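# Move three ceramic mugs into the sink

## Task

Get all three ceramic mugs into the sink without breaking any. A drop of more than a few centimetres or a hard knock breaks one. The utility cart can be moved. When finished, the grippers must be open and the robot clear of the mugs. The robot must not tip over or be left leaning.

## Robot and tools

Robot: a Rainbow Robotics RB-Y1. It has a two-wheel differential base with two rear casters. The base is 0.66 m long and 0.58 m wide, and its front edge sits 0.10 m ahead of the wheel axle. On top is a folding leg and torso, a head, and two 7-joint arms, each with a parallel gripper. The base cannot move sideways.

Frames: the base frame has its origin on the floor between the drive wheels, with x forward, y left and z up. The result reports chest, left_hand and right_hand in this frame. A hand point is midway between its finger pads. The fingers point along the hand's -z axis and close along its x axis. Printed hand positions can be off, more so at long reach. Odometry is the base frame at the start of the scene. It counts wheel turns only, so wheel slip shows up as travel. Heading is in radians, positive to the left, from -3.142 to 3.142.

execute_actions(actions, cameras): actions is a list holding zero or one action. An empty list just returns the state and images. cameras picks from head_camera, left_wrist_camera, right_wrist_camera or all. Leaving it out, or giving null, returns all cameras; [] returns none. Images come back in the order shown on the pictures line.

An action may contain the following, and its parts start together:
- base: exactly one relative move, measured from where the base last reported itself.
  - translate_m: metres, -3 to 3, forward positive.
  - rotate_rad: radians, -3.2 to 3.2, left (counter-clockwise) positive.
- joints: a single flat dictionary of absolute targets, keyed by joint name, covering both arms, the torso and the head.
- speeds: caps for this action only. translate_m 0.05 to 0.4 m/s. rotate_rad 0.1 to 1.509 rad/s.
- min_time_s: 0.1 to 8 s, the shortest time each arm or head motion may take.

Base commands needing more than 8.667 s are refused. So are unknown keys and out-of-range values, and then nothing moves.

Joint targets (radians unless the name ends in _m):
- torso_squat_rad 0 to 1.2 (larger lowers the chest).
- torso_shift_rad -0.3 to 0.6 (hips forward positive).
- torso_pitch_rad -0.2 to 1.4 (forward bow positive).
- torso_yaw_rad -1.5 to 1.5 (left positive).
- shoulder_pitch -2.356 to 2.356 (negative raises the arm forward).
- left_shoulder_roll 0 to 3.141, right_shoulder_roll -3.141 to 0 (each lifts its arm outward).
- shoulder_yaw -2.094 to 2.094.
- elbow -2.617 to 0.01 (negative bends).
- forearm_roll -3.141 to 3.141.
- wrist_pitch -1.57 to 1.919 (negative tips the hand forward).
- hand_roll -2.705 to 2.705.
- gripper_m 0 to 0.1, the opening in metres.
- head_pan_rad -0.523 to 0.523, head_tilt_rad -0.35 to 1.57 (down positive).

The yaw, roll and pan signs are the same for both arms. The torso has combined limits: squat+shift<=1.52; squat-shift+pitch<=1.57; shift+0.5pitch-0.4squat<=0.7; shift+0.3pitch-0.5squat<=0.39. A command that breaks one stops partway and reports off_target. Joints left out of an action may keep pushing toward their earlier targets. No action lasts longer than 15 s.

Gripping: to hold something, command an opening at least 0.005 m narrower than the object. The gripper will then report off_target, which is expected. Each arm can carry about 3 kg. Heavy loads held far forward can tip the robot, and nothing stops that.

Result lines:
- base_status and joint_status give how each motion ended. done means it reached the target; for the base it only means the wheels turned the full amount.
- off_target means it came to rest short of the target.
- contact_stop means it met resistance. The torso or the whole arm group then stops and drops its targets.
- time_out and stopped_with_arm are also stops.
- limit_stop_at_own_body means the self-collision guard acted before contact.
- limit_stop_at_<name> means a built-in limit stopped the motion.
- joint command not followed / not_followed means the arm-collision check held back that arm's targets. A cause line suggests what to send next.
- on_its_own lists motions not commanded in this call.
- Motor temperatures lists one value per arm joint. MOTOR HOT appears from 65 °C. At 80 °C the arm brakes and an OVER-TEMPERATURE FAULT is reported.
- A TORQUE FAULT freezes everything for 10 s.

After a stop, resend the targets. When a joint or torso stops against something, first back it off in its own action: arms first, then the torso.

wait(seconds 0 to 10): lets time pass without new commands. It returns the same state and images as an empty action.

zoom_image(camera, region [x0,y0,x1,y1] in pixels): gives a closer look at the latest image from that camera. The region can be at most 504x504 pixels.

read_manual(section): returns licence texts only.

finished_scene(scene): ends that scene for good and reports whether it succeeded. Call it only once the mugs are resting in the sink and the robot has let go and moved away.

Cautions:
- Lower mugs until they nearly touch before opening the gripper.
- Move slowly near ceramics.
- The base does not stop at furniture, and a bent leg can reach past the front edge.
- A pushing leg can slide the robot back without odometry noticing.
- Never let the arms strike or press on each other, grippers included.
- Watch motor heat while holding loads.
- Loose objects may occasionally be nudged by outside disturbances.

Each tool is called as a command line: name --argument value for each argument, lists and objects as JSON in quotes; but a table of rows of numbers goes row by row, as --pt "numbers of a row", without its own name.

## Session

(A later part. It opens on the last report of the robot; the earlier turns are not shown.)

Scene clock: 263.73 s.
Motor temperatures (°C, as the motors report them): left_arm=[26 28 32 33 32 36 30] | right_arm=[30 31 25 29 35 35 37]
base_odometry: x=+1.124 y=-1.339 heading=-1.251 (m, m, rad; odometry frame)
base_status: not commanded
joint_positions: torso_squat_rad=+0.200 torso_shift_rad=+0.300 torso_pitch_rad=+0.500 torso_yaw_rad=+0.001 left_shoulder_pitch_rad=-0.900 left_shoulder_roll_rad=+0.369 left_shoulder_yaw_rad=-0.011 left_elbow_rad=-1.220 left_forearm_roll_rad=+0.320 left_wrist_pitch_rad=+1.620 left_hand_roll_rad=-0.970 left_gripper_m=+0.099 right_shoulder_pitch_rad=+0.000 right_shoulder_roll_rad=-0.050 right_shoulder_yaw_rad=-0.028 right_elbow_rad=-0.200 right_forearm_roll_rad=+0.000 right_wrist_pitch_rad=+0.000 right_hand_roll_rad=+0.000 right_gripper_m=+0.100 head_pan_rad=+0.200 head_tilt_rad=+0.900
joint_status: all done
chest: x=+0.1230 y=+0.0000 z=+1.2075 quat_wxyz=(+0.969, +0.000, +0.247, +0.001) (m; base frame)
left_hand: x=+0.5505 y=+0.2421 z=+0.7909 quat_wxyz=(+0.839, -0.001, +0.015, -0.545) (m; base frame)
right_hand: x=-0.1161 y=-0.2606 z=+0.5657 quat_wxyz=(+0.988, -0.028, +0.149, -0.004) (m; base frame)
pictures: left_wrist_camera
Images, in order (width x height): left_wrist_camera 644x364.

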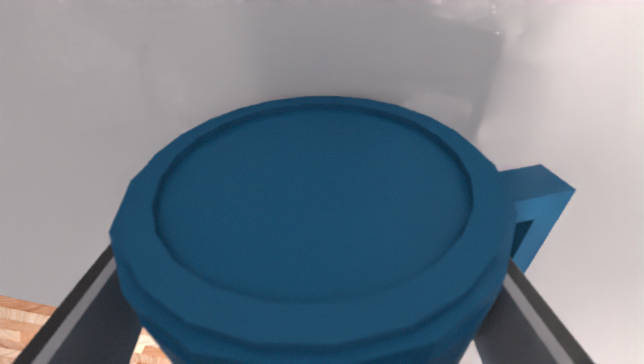

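execute_actions --actions '[{"joints":{"left_gripper_m":0.06}}]' --cameras '[]'

execute_actions --actions '[{"joints":{"torso_pitch_rad":0.25,"left_wrist_pitch_rad":1.87,"head_pan_rad":0}}]' --cameras '[]'

execute_actions --actions '[{"base":{"translate_m":-0.6},"joints":{"torso_shift_rad":0.0,"torso_squat_rad":0.0}}]' --cameras '[]'

execute_actions --actions '[{"base":{"rotate_rad":-2.965},"joints":{"left_shoulder_pitch_rad":-1.4,"left_elbow_rad":-0.75,"left_shoulder_roll_rad":0.2,"left_forearm_roll_rad":0.28,"left_wrist_pitch_rad":1.9,"head_tilt_rad":0.3},"min_time_s":2}]' --cameras '[]'

execute_actions --actions '[{"base":{"translate_m":2.44}}]' --cameras '[]'

execute_actions --actions '[{"base":{"rotate_rad":-0.2}}]' --cameras '["head_camera"]'

Scene clock: 272.53 s.
Motor temperatures (°C, as the motors report them): left_arm=[25 28 32 33 32 36 30] | right_arm=[30 31 25 29 35 34 37]
base_odometry: x=+1.124 y=-1.339 heading=-1.251 (m, m, rad; odometry frame)
base_status: not commanded
joint_positions: torso_squat_rad=+0.200 torso_shift_rad=+0.300 torso_pitch_rad=+0.500 torso_yaw_rad=+0.001 left_shoulder_pitch_rad=-0.900 left_shoulder_roll_rad=+0.370 left_shoulder_yaw_rad=-0.011 left_elbow_rad=-1.220 left_forearm_roll_rad=+0.320 left_wrist_pitch_rad=+1.620 left_hand_roll_rad=-0.970 left_gripper_m=+0.089 right_shoulder_pitch_rad=+0.000 right_shoulder_roll_rad=-0.050 right_shoulder_yaw_rad=-0.028 right_elbow_rad=-0.200 right_forearm_roll_rad=+0.000 right_wrist_pitch_rad=+0.000 right_hand_roll_rad=+0.000 right_gripper_m=+0.100 head_pan_rad=+0.200 head_tilt_rad=+0.900
joint_status: left_gripper_m off_target (ended at +0.089, target +0.060)
chest: x=+0.1230 y=+0.0000 z=+1.2075 quat_wxyz=(+0.969, +0.000, +0.247, +0.001) (m; base frame)
left_hand: x=+0.5505 y=+0.2421 z=+0.7909 quat_wxyz=(+0.839, -0.001, +0.015, -0.545) (m; base frame)
right_hand: x=-0.1161 y=-0.2606 z=+0.5657 quat_wxyz=(+0.988, -0.028, +0.149, -0.004) (m; base frame)
pictures: none
No camera images: the call's "cameras" was empty. Leave "cameras" out to get every camera's image.

Scene clock: 274.13 s.
Motor temperatures (°C, as the motors report them): left_arm=[25 28 32 33 32 36 30] | right_arm=[30 31 25 29 35 34 37]
base_odometry: x=+1.124 y=-1.339 heading=-1.251 (m, m, rad; odometry frame)
base_status: not commanded
joint_positions: torso_squat_rad=+0.200 torso_shift_rad=+0.300 torso_pitch_rad=+0.250 torso_yaw_rad=+0.001 left_shoulder_pitch_rad=-0.900 left_shoulder_roll_rad=+0.370 left_shoulder_yaw_rad=-0.011 left_elbow_rad=-1.220 left_forearm_roll_rad=+0.320 left_wrist_pitch_rad=+1.870 left_hand_roll_rad=-0.970 left_gripper_m=+0.089 right_shoulder_pitch_rad=+0.000 right_shoulder_roll_rad=-0.050 right_shoulder_yaw_rad=-0.028 right_elbow_rad=-0.200 right_forearm_roll_rad=+0.000 right_wrist_pitch_rad=+0.000 right_hand_roll_rad=+0.000 right_gripper_m=+0.100 head_pan_rad=+0.000 head_tilt_rad=+0.900
joint_status: all done
chest: x=+0.0513 y=+0.0000 z=+1.2357 quat_wxyz=(+0.992, +0.000, +0.125, +0.001) (m; base frame)
left_hand: x=+0.5120 y=+0.2524 z=+0.9321 quat_wxyz=(+0.841, +0.018, +0.025, -0.541) (m; base frame)
right_hand: x=-0.0218 y=-0.2606 z=+0.5547 quat_wxyz=(+0.999, -0.027, +0.025, -0.007) (m; base frame)
pictures: none
No camera images: the call's "cameras" was empty. Leave "cameras" out to get every camera's image.

Scene clock: 277.43 s.
Motor temperatures (°C, as the motors report them): left_arm=[26 28 32 33 32 36 30] | right_arm=[30 31 25 29 35 34 37]
base_odometry: x=+0.936 y=-0.769 heading=-1.252 (m, m, rad; odometry frame)
base_status: done
joint_positions: torso_squat_rad=+0.000 torso_shift_rad=+0.000 torso_pitch_rad=+0.250 torso_yaw_rad=+0.001 left_shoulder_pitch_rad=-0.900 left_shoulder_roll_rad=+0.370 left_shoulder_yaw_rad=-0.011 left_elbow_rad=-1.220 left_forearm_roll_rad=+0.320 left_wrist_pitch_rad=+1.870 left_hand_roll_rad=-0.970 left_gripper_m=+0.089 right_shoulder_pitch_rad=+0.000 right_shoulder_roll_rad=-0.050 right_shoulder_yaw_rad=-0.028 right_elbow_rad=-0.200 right_forearm_roll_rad=+0.000 right_wrist_pitch_rad=+0.000 right_hand_roll_rad=+0.000 right_gripper_m=+0.100 head_pan_rad=+0.000 head_tilt_rad=+0.900
joint_status: all done
chest: x=-0.1515 y=+0.0000 z=+1.2803 quat_wxyz=(+0.992, +0.000, +0.125, +0.001) (m; base frame)
left_hand: x=+0.3092 y=+0.2525 z=+0.9767 quat_wxyz=(+0.841, +0.018, +0.025, -0.541) (m; base frame)
right_hand: x=-0.2247 y=-0.2606 z=+0.5994 quat_wxyz=(+0.999, -0.027, +0.025, -0.007) (m; base frame)
pictures: none
No camera images: the call's "cameras" was empty. Leave "cameras" out to get every camera's image.

Scene clock: 282.63 s.
Motor temperatures (°C, as the motors report them): left_arm=[26 28 32 33 32 36 30] | right_arm=[30 31 25 29 35 33 37]
base_odometry: x=+0.936 y=-0.769 heading=+2.066 (m, m, rad; odometry frame)
base_status: done
joint_positions: torso_squat_rad=+0.000 torso_shift_rad=+0.000 torso_pitch_rad=+0.250 torso_yaw_rad=+0.001 left_shoulder_pitch_rad=-1.400 left_shoulder_roll_rad=+0.200 left_shoulder_yaw_rad=-0.011 left_elbow_rad=-0.750 left_forearm_roll_rad=+0.280 left_wrist_pitch_rad=+1.900 left_hand_roll_rad=-0.970 left_gripper_m=+0.089 right_shoulder_pitch_rad=+0.000 right_shoulder_roll_rad=-0.050 right_shoulder_yaw_rad=-0.028 right_elbow_rad=-0.200 right_forearm_roll_rad=+0.000 right_wrist_pitch_rad=+0.000 right_hand_roll_rad=+0.000 right_gripper_m=+0.100 head_pan_rad=+0.000 head_tilt_rad=+0.300
joint_status: all done
chest: x=-0.1515 y=+0.0000 z=+1.2803 quat_wxyz=(+0.992, +0.000, +0.125, +0.001) (m; base frame)
left_hand: x=+0.3576 y=+0.1249 z=+1.0689 quat_wxyz=(+0.802, -0.006, +0.035, -0.596) (m; base frame)
right_hand: x=-0.2247 y=-0.2606 z=+0.5994 quat_wxyz=(+0.999, -0.027, +0.025, -0.007) (m; base frame)
pictures: none
No camera images: the call's "cameras" was empty. Leave "cameras" out to get every camera's image.

Scene clock: 290.30 s.
Motor temperatures (°C, as the motors report them): left_arm=[26 28 32 33 32 36 30] | right_arm=[30 31 25 28 34 33 37]
base_odometry: x=-0.224 y=+1.378 heading=+2.066 (m, m, rad; odometry frame)
base_status: done
joint_positions: torso_squat_rad=+0.000 torso_shift_rad=+0.000 torso_pitch_rad=+0.250 torso_yaw_rad=+0.001 left_shoulder_pitch_rad=-1.400 left_shoulder_roll_rad=+0.200 left_shoulder_yaw_rad=-0.011 left_elbow_rad=-0.750 left_forearm_roll_rad=+0.280 left_wrist_pitch_rad=+1.900 left_hand_roll_rad=-0.970 left_gripper_m=+0.089 right_shoulder_pitch_rad=+0.000 right_shoulder_roll_rad=-0.050 right_shoulder_yaw_rad=-0.028 right_elbow_rad=-0.200 right_forearm_roll_rad=+0.000 right_wrist_pitch_rad=+0.000 right_hand_roll_rad=+0.000 right_gripper_m=+0.100 head_pan_rad=+0.000 head_tilt_rad=+0.300
joint_status: not commanded
chest: x=-0.1514 y=+0.0000 z=+1.2803 quat_wxyz=(+0.992, +0.000, +0.125, +0.001) (m; base frame)
left_hand: x=+0.3577 y=+0.1248 z=+1.0689 quat_wxyz=(+0.802, -0.006, +0.035, -0.596) (m; base frame)
right_hand: x=-0.2246 y=-0.2606 z=+0.5994 quat_wxyz=(+0.999, -0.027, +0.025, -0.007) (m; base frame)
pictures: none
No camera images: the call's "cameras" was empty. Leave "cameras" out to get every camera's image.

Scene clock: 291.90 s.
Motor temperatures (°C, as the motors report them): left_arm=[26 28 32 33 32 36 30] | right_arm=[30 31 25 28 34 33 37]
base_odometry: x=-0.224 y=+1.378 heading=+1.866 (m, m, rad; odometry frame)
base_status: done
joint_positions: torso_squat_rad=+0.000 torso_shift_rad=+0.000 torso_pitch_rad=+0.250 torso_yaw_rad=+0.001 left_shoulder_pitch_rad=-1.400 left_shoulder_roll_rad=+0.200 left_shoulder_yaw_rad=-0.011 left_elbow_rad=-0.750 left_forearm_roll_rad=+0.280 left_wrist_pitch_rad=+1.900 left_hand_roll_rad=-0.970 left_gripper_m=+0.089 right_shoulder_pitch_rad=+0.000 right_shoulder_roll_rad=-0.050 right_shoulder_yaw_rad=-0.028 right_elbow_rad=-0.200 right_forearm_roll_rad=+0.000 right_wrist_pitch_rad=+0.000 right_hand_roll_rad=+0.000 right_gripper_m=+0.100 head_pan_rad=+0.000 head_tilt_rad=+0.300
joint_status: not commanded
chest: x=-0.1514 y=+0.0001 z=+1.2803 quat_wxyz=(+0.992, +0.000, +0.125, +0.001) (m; base frame)
left_hand: x=+0.3577 y=+0.1248 z=+1.0689 quat_wxyz=(+0.802, -0.006, +0.035, -0.596) (m; base frame)
right_hand: x=-0.2246 y=-0.2606 z=+0.5994 quat_wxyz=(+0.999, -0.027, +0.025, -0.007) (m; base frame)
pictures: head_camera
Images, in order (width x height): head_camera 896x504.

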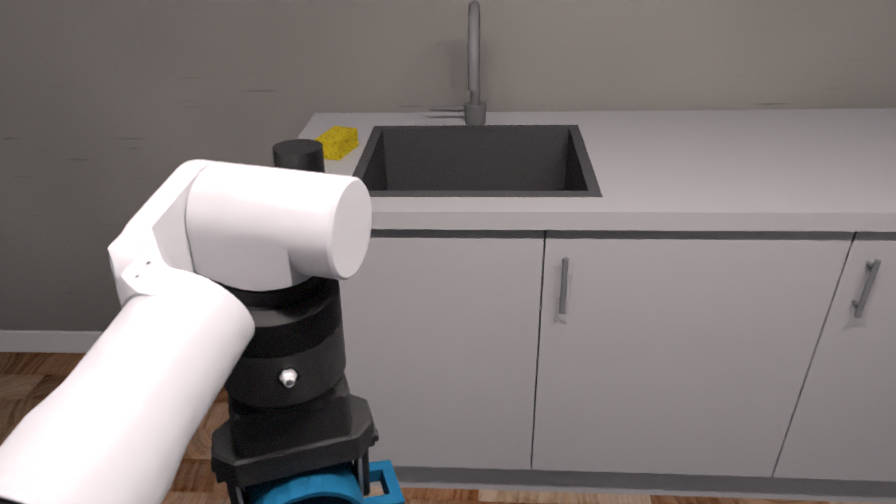

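execute_actions --actions '[{"base":{"translate_m":0.9},"speeds":{"translate_m":0.3},"joints":{"torso_shift_rad":0.2,"left_hand_roll_rad":0.3,"head_tilt_rad":0.9}}]' --cameras '["head_camera"]'

Scene clock: 299.33 s.
Motor temperatures (°C, as the motors report them): left_arm=[26 28 32 33 32 36 30] | right_arm=[30 31 25 28 34 32 37]
base_odometry: x=-0.485 y=+2.239 heading=+1.866 (m, m, rad; odometry frame)
base_status: done
joint_positions: torso_squat_rad=+0.000 torso_shift_rad=+0.200 torso_pitch_rad=+0.250 torso_yaw_rad=+0.001 left_shoulder_pitch_rad=-1.400 left_shoulder_roll_rad=+0.200 left_shoulder_yaw_rad=-0.011 left_elbow_rad=-0.750 left_forearm_roll_rad=+0.280 left_wrist_pitch_rad=+1.900 left_hand_roll_rad=+0.300 left_gripper_m=+0.089 right_shoulder_pitch_rad=+0.000 right_shoulder_roll_rad=-0.050 right_shoulder_yaw_rad=-0.028 right_elbow_rad=-0.200 right_forearm_roll_rad=+0.000 right_wrist_pitch_rad=+0.000 right_hand_roll_rad=+0.000 right_gripper_m=+0.100 head_pan_rad=+0.000 head_tilt_rad=+0.900
joint_status: all done
chest: x=-0.0123 y=+0.0001 z=+1.2663 quat_wxyz=(+0.992, +0.000, +0.125, +0.001) (m; base frame)
left_hand: x=+0.4968 y=+0.1248 z=+1.0549 quat_wxyz=(+0.999, +0.016, +0.032, -0.004) (m; base frame)
right_hand: x=-0.0855 y=-0.2606 z=+0.5854 quat_wxyz=(+0.999, -0.027, +0.025, -0.007) (m; base frame)
pictures: head_camera
Images, in order (width x height): head_camera 896x504.

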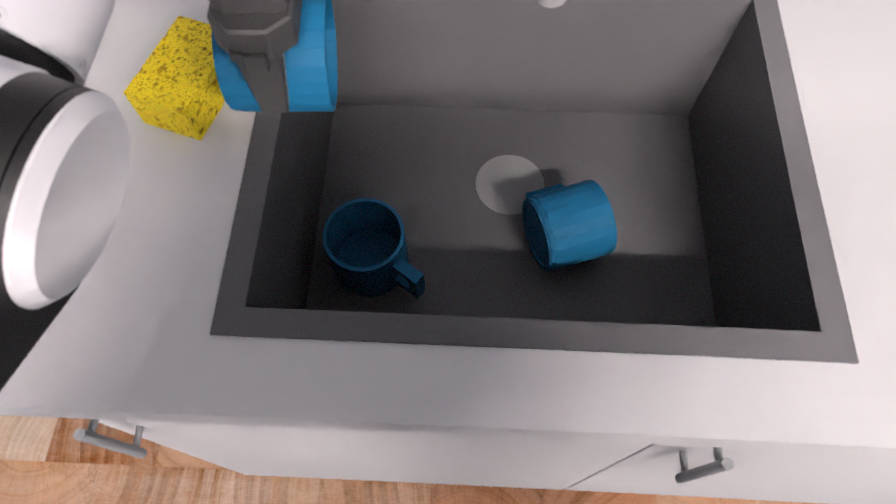

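execute_actions --actions '[{"base":{"translate_m":0.07},"joints":{"torso_yaw_rad":-0.1,"left_hand_roll_rad":0.4}}]' --cameras '[]'

execute_actions --actions '[{"joints":{"torso_pitch_rad":0.6,"left_wrist_pitch_rad":1.55,"head_tilt_rad":0.6},"min_time_s":1.2}]' --cameras '["head_camera","left_wrist_camera"]'

Scene clock: 307.03 s.
Motor temperatures (°C, as the motors report them): left_arm=[26 28 32 33 32 36 30] | right_arm=[30 31 25 28 34 32 37]
base_odometry: x=-0.506 y=+2.306 heading=+1.866 (m, m, rad; odometry frame)
base_status: done
joint_positions: torso_squat_rad=+0.000 torso_shift_rad=+0.200 torso_pitch_rad=+0.250 torso_yaw_rad=-0.100 left_shoulder_pitch_rad=-1.400 left_shoulder_roll_rad=+0.200 left_shoulder_yaw_rad=-0.011 left_elbow_rad=-0.750 left_forearm_roll_rad=+0.280 left_wrist_pitch_rad=+1.900 left_hand_roll_rad=+0.400 left_gripper_m=+0.089 right_shoulder_pitch_rad=+0.000 right_shoulder_roll_rad=-0.050 right_shoulder_yaw_rad=-0.028 right_elbow_rad=-0.200 right_forearm_roll_rad=+0.000 right_wrist_pitch_rad=+0.000 right_hand_roll_rad=+0.000 right_gripper_m=+0.100 head_pan_rad=+0.000 head_tilt_rad=+0.900
joint_status: all done
chest: x=-0.0123 y=+0.0000 z=+1.2663 quat_wxyz=(+0.991, -0.006, +0.125, -0.050) (m; base frame)
left_hand: x=+0.5063 y=+0.0690 z=+1.0524 quat_wxyz=(+1.000, +0.007, +0.031, -0.003) (m; base frame)
right_hand: x=-0.1115 y=-0.2691 z=+0.5920 quat_wxyz=(+0.997, -0.039, +0.026, -0.057) (m; base frame)
pictures: none
No camera images: the call's "cameras" was empty. Leave "cameras" out to get every camera's image.

Scene clock: 308.87 s.
Motor temperatures (°C, as the motors report them): left_arm=[26 28 32 33 32 36 30] | right_arm=[30 31 25 28 34 32 37]
base_odometry: x=-0.506 y=+2.306 heading=+1.866 (m, m, rad; odometry frame)
base_status: not commanded
joint_positions: torso_squat_rad=+0.001 torso_shift_rad=+0.195 torso_pitch_rad=+0.432 torso_yaw_rad=-0.099 left_shoulder_pitch_rad=-1.408 left_shoulder_roll_rad=+0.200 left_shoulder_yaw_rad=-0.011 left_elbow_rad=-0.754 left_forearm_roll_rad=+0.281 left_wrist_pitch_rad=+1.597 left_hand_roll_rad=+0.399 left_gripper_m=+0.089 right_shoulder_pitch_rad=+0.000 right_shoulder_roll_rad=-0.050 right_shoulder_yaw_rad=-0.028 right_elbow_rad=-0.200 right_forearm_roll_rad=+0.000 right_wrist_pitch_rad=+0.000 right_hand_roll_rad=+0.000 right_gripper_m=+0.100 head_pan_rad=+0.000 head_tilt_rad=+0.600
joint_status: torso_pitch_rad contact_stop (moved +0.182 of +0.350); left_wrist_pitch_rad contact_stop (moved -0.303 of -0.350); the others done
on_its_own: torso_pitch_rad is held at +0.434, not at your +0.600, since a contact_stop; left_wrist_pitch_rad is held at +1.595, not at your +1.550, since a contact_stop
chest: x=+0.0370 y=+0.0001 z=+1.2483 quat_wxyz=(+0.976, -0.011, +0.214, -0.048) (m; base frame)
left_hand: x=+0.5753 y=+0.0399 z=+0.9439 quat_wxyz=(+0.998, -0.055, -0.024, +0.001) (m; base frame)
right_hand: x=-0.1824 y=-0.2689 z=+0.6030 quat_wxyz=(+0.991, -0.043, +0.116, -0.052) (m; base frame)
pictures: head_camera, left_wrist_camera
Images, in order (width x height): head_camera 896x504, left_wrist_camera 644x364.

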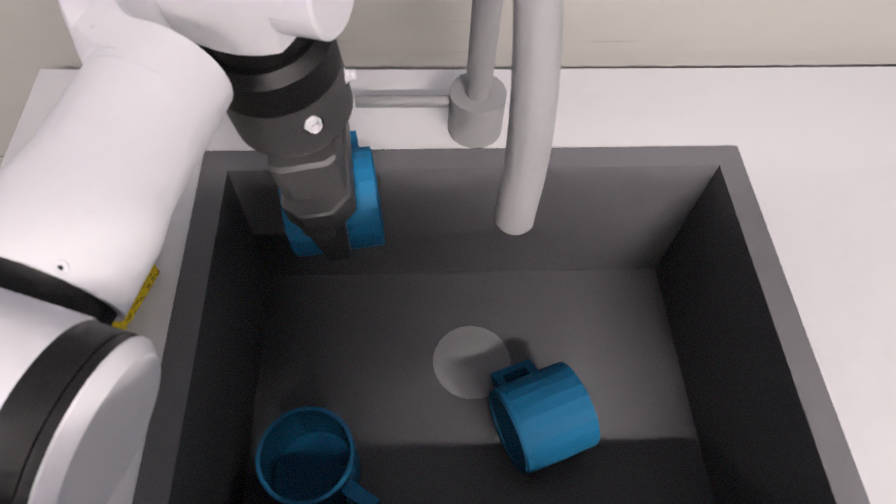

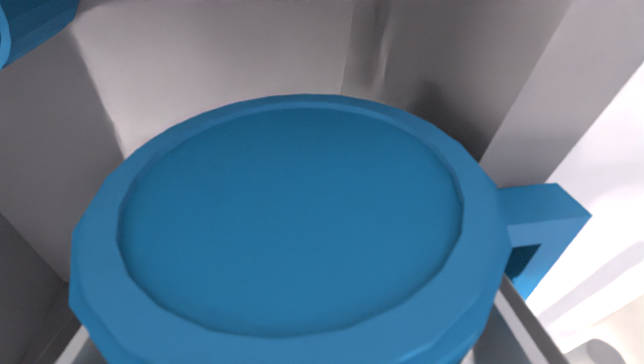

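The handle caught on the back rim. Lift slightly, back up.

execute_actions --actions '[{"joints":{"torso_pitch_rad":0.35,"left_wrist_pitch_rad":1.8}}]' --cameras '[]'

execute_actions --actions '[{"base":{"translate_m":-0.08}}]' --cameras '[]'

execute_actions --actions '[{"joints":{"torso_pitch_rad":0.6,"left_wrist_pitch_rad":1.55},"min_time_s":1.0}]' --cameras '["head_camera","left_wrist_camera"]'

Scene clock: 376.13 s.
Motor temperatures (°C, as the motors report them): left_arm=[26 28 32 33 32 38 30] | right_arm=[30 31 25 28 34 31 37]
base_odometry: x=-0.506 y=+2.306 heading=+1.866 (m, m, rad; odometry frame)
base_status: not commanded
joint_positions: torso_squat_rad=+0.001 torso_shift_rad=+0.196 torso_pitch_rad=+0.350 torso_yaw_rad=-0.099 left_shoulder_pitch_rad=-1.408 left_shoulder_roll_rad=+0.200 left_shoulder_yaw_rad=-0.011 left_elbow_rad=-0.754 left_forearm_roll_rad=+0.281 left_wrist_pitch_rad=+1.800 left_hand_roll_rad=+0.399 left_gripper_m=+0.089 right_shoulder_pitch_rad=+0.000 right_shoulder_roll_rad=-0.050 right_shoulder_yaw_rad=-0.028 right_elbow_rad=-0.200 right_forearm_roll_rad=+0.000 right_wrist_pitch_rad=+0.000 right_hand_roll_rad=+0.000 right_gripper_m=+0.100 head_pan_rad=+0.000 head_tilt_rad=+0.600
joint_status: all done
chest: x=+0.0142 y=+0.0001 z=+1.2578 quat_wxyz=(+0.984, -0.009, +0.174, -0.049) (m; base frame)
left_hand: x=+0.5327 y=+0.0584 z=+0.9957 quat_wxyz=(+0.999, -0.015, +0.029, -0.004) (m; base frame)
right_hand: x=-0.1515 y=-0.2689 z=+0.5967 quat_wxyz=(+0.995, -0.041, +0.076, -0.054) (m; base frame)
pictures: none
No camera images: the call's "cameras" was empty. Leave "cameras" out to get every camera's image.

Scene clock: 377.33 s.
Motor temperatures (°C, as the motors report them): left_arm=[26 28 32 33 32 38 30] | right_arm=[30 31 25 28 34 31 37]
base_odometry: x=-0.483 y=+2.230 heading=+1.867 (m, m, rad; odometry frame)
base_status: done
joint_positions: torso_squat_rad=+0.001 torso_shift_rad=+0.196 torso_pitch_rad=+0.350 torso_yaw_rad=-0.099 left_shoulder_pitch_rad=-1.408 left_shoulder_roll_rad=+0.200 left_shoulder_yaw_rad=-0.011 left_elbow_rad=-0.754 left_forearm_roll_rad=+0.281 left_wrist_pitch_rad=+1.800 left_hand_roll_rad=+0.399 left_gripper_m=+0.089 right_shoulder_pitch_rad=+0.000 right_shoulder_roll_rad=-0.050 right_shoulder_yaw_rad=-0.028 right_elbow_rad=-0.200 right_forearm_roll_rad=+0.000 right_wrist_pitch_rad=+0.000 right_hand_roll_rad=+0.000 right_gripper_m=+0.100 head_pan_rad=+0.000 head_tilt_rad=+0.600
joint_status: not commanded
chest: x=+0.0141 y=+0.0001 z=+1.2578 quat_wxyz=(+0.984, -0.009, +0.174, -0.049) (m; base frame)
left_hand: x=+0.5326 y=+0.0584 z=+0.9957 quat_wxyz=(+0.999, -0.015, +0.029, -0.004) (m; base frame)
right_hand: x=-0.1515 y=-0.2689 z=+0.5967 quat_wxyz=(+0.995, -0.041, +0.076, -0.054) (m; base frame)
pictures: none
No camera images: the call's "cameras" was empty. Leave "cameras" out to get every camera's image.

Scene clock: 378.93 s.
Motor temperatures (°C, as the motors report them): left_arm=[26 28 32 33 32 38 30] | right_arm=[30 31 25 28 34 31 37]
base_odometry: x=-0.483 y=+2.230 heading=+1.867 (m, m, rad; odometry frame)
base_status: not commanded
joint_positions: torso_squat_rad=+0.001 torso_shift_rad=+0.196 torso_pitch_rad=+0.600 torso_yaw_rad=-0.099 left_shoulder_pitch_rad=-1.408 left_shoulder_roll_rad=+0.200 left_shoulder_yaw_rad=-0.011 left_elbow_rad=-0.754 left_forearm_roll_rad=+0.281 left_wrist_pitch_rad=+1.550 left_hand_roll_rad=+0.399 left_gripper_m=+0.089 right_shoulder_pitch_rad=+0.000 right_shoulder_roll_rad=-0.050 right_shoulder_yaw_rad=-0.028 right_elbow_rad=-0.200 right_forearm_roll_rad=+0.000 right_wrist_pitch_rad=+0.000 right_hand_roll_rad=+0.000 right_gripper_m=+0.100 head_pan_rad=+0.000 head_tilt_rad=+0.600
joint_status: all done
chest: x=+0.0829 y=+0.0001 z=+1.2225 quat_wxyz=(+0.954, -0.015, +0.295, -0.047) (m; base frame)
left_hand: x=+0.5725 y=+0.0360 z=+0.8317 quat_wxyz=(+0.997, -0.063, +0.039, +0.007) (m; base frame)
right_hand: x=-0.2413 y=-0.2689 z=+0.6229 quat_wxyz=(+0.978, -0.048, +0.199, -0.049) (m; base frame)
pictures: head_camera, left_wrist_camera
Images, in order (width x height): head_camera 896x504, left_wrist_camera 644x364.

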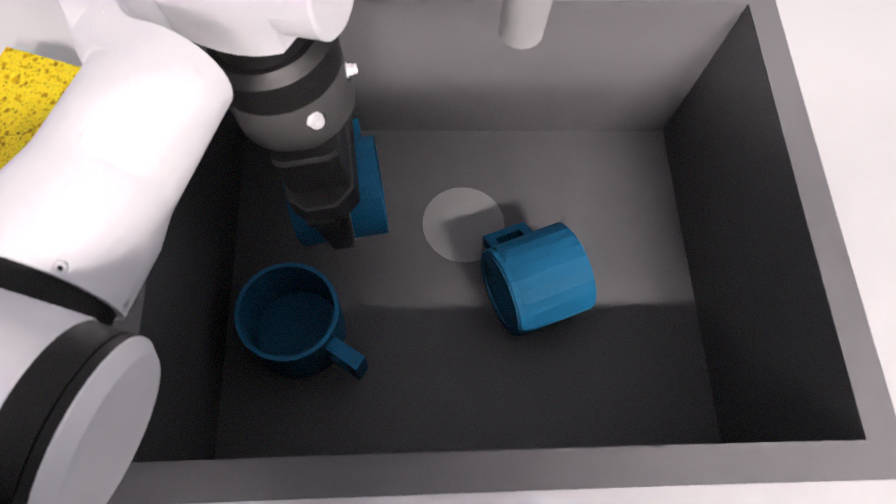

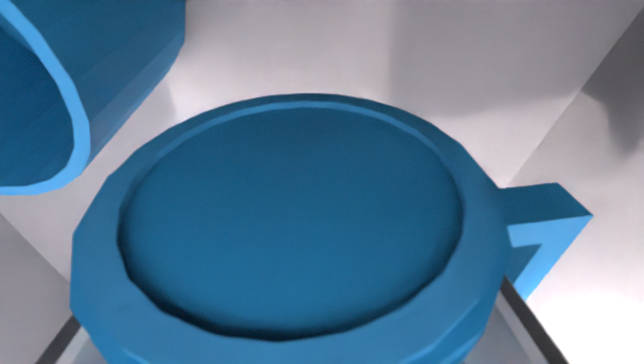

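execute_actions --actions '[{"joints":{"left_elbow_rad":-0.56,"left_wrist_pitch_rad":1.36},"min_time_s":1.2}]' --cameras '[]'

Scene clock: 382.57 s.
Motor temperatures (°C, as the motors report them): left_arm=[26 28 32 33 32 38 30] | right_arm=[30 31 25 28 34 31 37]
base_odometry: x=-0.483 y=+2.230 heading=+1.867 (m, m, rad; odometry frame)
base_status: not commanded
joint_positions: torso_squat_rad=+0.001 torso_shift_rad=+0.196 torso_pitch_rad=+0.600 torso_yaw_rad=-0.099 left_shoulder_pitch_rad=-1.408 left_shoulder_roll_rad=+0.200 left_shoulder_yaw_rad=-0.011 left_elbow_rad=-0.560 left_forearm_roll_rad=+0.281 left_wrist_pitch_rad=+1.360 left_hand_roll_rad=+0.399 left_gripper_m=+0.089 right_shoulder_pitch_rad=+0.000 right_shoulder_roll_rad=-0.050 right_shoulder_yaw_rad=-0.028 right_elbow_rad=-0.200 right_forearm_roll_rad=+0.000 right_wrist_pitch_rad=+0.000 right_hand_roll_rad=+0.000 right_gripper_m=+0.100 head_pan_rad=+0.000 head_tilt_rad=+0.600
joint_status: all done
chest: x=+0.0829 y=+0.0001 z=+1.2225 quat_wxyz=(+0.954, -0.015, +0.295, -0.047) (m; base frame)
left_hand: x=+0.5643 y=+0.0480 z=+0.7836 quat_wxyz=(+0.997, -0.060, +0.038, +0.034) (m; base frame)
right_hand: x=-0.2413 y=-0.2689 z=+0.6229 quat_wxyz=(+0.978, -0.048, +0.199, -0.049) (m; base frame)
pictures: none
No camera images: the call's "cameras" was empty. Leave "cameras" out to get every camera's image.

execute_actions --actions '[{"joints":{"left_gripper_m":0.1}}]' --cameras '[]'

execute_actions --actions '[{"joints":{"torso_pitch_rad":0.2,"left_wrist_pitch_rad":1.9,"left_elbow_rad":-0.75,"head_tilt_rad":0.9}}]' --cameras '[]'

execute_actions --actions '[{"base":{"translate_m":-0.4},"joints":{"torso_shift_rad":0,"torso_yaw_rad":0,"head_tilt_rad":0.5}}]' --cameras '["head_camera"]'

Scene clock: 386.73 s.
Motor temperatures (°C, as the motors report them): left_arm=[26 28 32 33 32 38 30] | right_arm=[30 31 25 28 34 31 37]
base_odometry: x=-0.483 y=+2.230 heading=+1.867 (m, m, rad; odometry frame)
base_status: not commanded
joint_positions: torso_squat_rad=+0.001 torso_shift_rad=+0.196 torso_pitch_rad=+0.600 torso_yaw_rad=-0.099 left_shoulder_pitch_rad=-1.408 left_shoulder_roll_rad=+0.200 left_shoulder_yaw_rad=-0.011 left_elbow_rad=-0.560 left_forearm_roll_rad=+0.281 left_wrist_pitch_rad=+1.360 left_hand_roll_rad=+0.399 left_gripper_m=+0.099 right_shoulder_pitch_rad=+0.000 right_shoulder_roll_rad=-0.050 right_shoulder_yaw_rad=-0.028 right_elbow_rad=-0.200 right_forearm_roll_rad=+0.000 right_wrist_pitch_rad=+0.000 right_hand_roll_rad=+0.000 right_gripper_m=+0.100 head_pan_rad=+0.000 head_tilt_rad=+0.600
joint_status: all done
chest: x=+0.0829 y=+0.0001 z=+1.2225 quat_wxyz=(+0.954, -0.015, +0.295, -0.047) (m; base frame)
left_hand: x=+0.5643 y=+0.0480 z=+0.7837 quat_wxyz=(+0.997, -0.060, +0.038, +0.034) (m; base frame)
right_hand: x=-0.2413 y=-0.2689 z=+0.6229 quat_wxyz=(+0.978, -0.048, +0.199, -0.049) (m; base frame)
pictures: none
No camera images: the call's "cameras" was empty. Leave "cameras" out to get every camera's image.

Scene clock: 388.83 s.
Motor temperatures (°C, as the motors report them): left_arm=[26 28 32 33 32 38 30] | right_arm=[30 31 25 28 34 31 37]
base_odometry: x=-0.483 y=+2.230 heading=+1.867 (m, m, rad; odometry frame)
base_status: not commanded
joint_positions: torso_squat_rad=+0.001 torso_shift_rad=+0.196 torso_pitch_rad=+0.200 torso_yaw_rad=-0.099 left_shoulder_pitch_rad=-1.408 left_shoulder_roll_rad=+0.200 left_shoulder_yaw_rad=-0.011 left_elbow_rad=-0.750 left_forearm_roll_rad=+0.281 left_wrist_pitch_rad=+1.900 left_hand_roll_rad=+0.399 left_gripper_m=+0.099 right_shoulder_pitch_rad=+0.000 right_shoulder_roll_rad=-0.050 right_shoulder_yaw_rad=-0.028 right_elbow_rad=-0.200 right_forearm_roll_rad=+0.000 right_wrist_pitch_rad=+0.000 right_hand_roll_rad=+0.000 right_gripper_m=+0.100 head_pan_rad=+0.000 head_tilt_rad=+0.900
joint_status: all done
chest: x=-0.0305 y=+0.0001 z=+1.2704 quat_wxyz=(+0.994, -0.005, +0.100, -0.049) (m; base frame)
left_hand: x=+0.4997 y=+0.0680 z=+1.0867 quat_wxyz=(+1.000, +0.006, +0.002, -0.004) (m; base frame)
right_hand: x=-0.0955 y=-0.2689 z=+0.5919 quat_wxyz=(+0.998, -0.037, +0.001, -0.057) (m; base frame)
pictures: none
No camera images: the call's "cameras" was empty. Leave "cameras" out to get every camera's image.

Scene clock: 391.43 s.
Motor temperatures (°C, as the motors report them): left_arm=[26 28 32 33 32 37 30] | right_arm=[30 31 25 28 34 31 37]
base_odometry: x=-0.366 y=+1.847 heading=+1.866 (m, m, rad; odometry frame)
base_status: done
joint_positions: torso_squat_rad=+0.001 torso_shift_rad=+0.000 torso_pitch_rad=+0.200 torso_yaw_rad=+0.000 left_shoulder_pitch_rad=-1.408 left_shoulder_roll_rad=+0.200 left_shoulder_yaw_rad=-0.011 left_elbow_rad=-0.750 left_forearm_roll_rad=+0.281 left_wrist_pitch_rad=+1.900 left_hand_roll_rad=+0.399 left_gripper_m=+0.099 right_shoulder_pitch_rad=+0.000 right_shoulder_roll_rad=-0.050 right_shoulder_yaw_rad=-0.028 right_elbow_rad=-0.200 right_forearm_roll_rad=+0.000 right_wrist_pitch_rad=+0.000 right_hand_roll_rad=+0.000 right_gripper_m=+0.100 head_pan_rad=+0.000 head_tilt_rad=+0.500
joint_status: all done
chest: x=-0.1666 y=+0.0001 z=+1.2838 quat_wxyz=(+0.995, +0.000, +0.100, +0.000) (m; base frame)
left_hand: x=+0.3543 y=+0.1227 z=+1.1020 quat_wxyz=(+0.999, +0.016, +0.002, +0.044) (m; base frame)
right_hand: x=-0.2059 y=-0.2606 z=+0.6001 quat_wxyz=(+1.000, -0.027, +0.000, -0.009) (m; base frame)
pictures: head_camera
Images, in order (width x height): head_camera 896x504.

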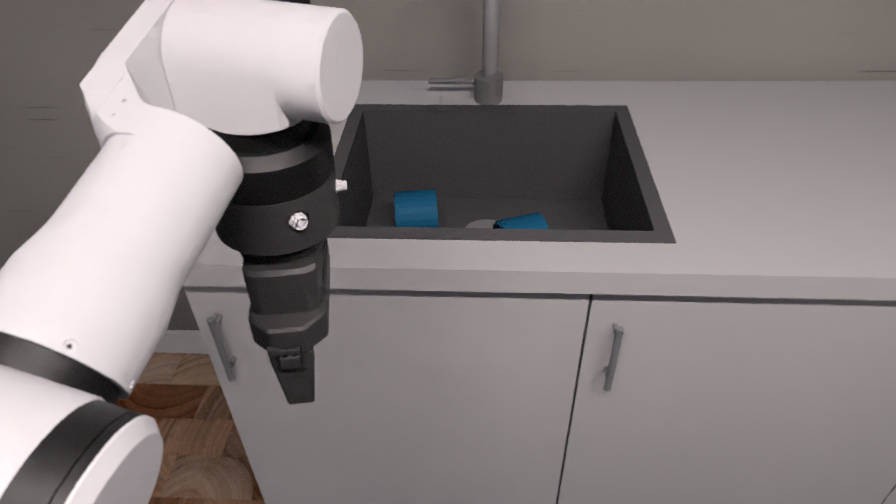

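finished_scene --scene 1

The scene is finished: the task was done.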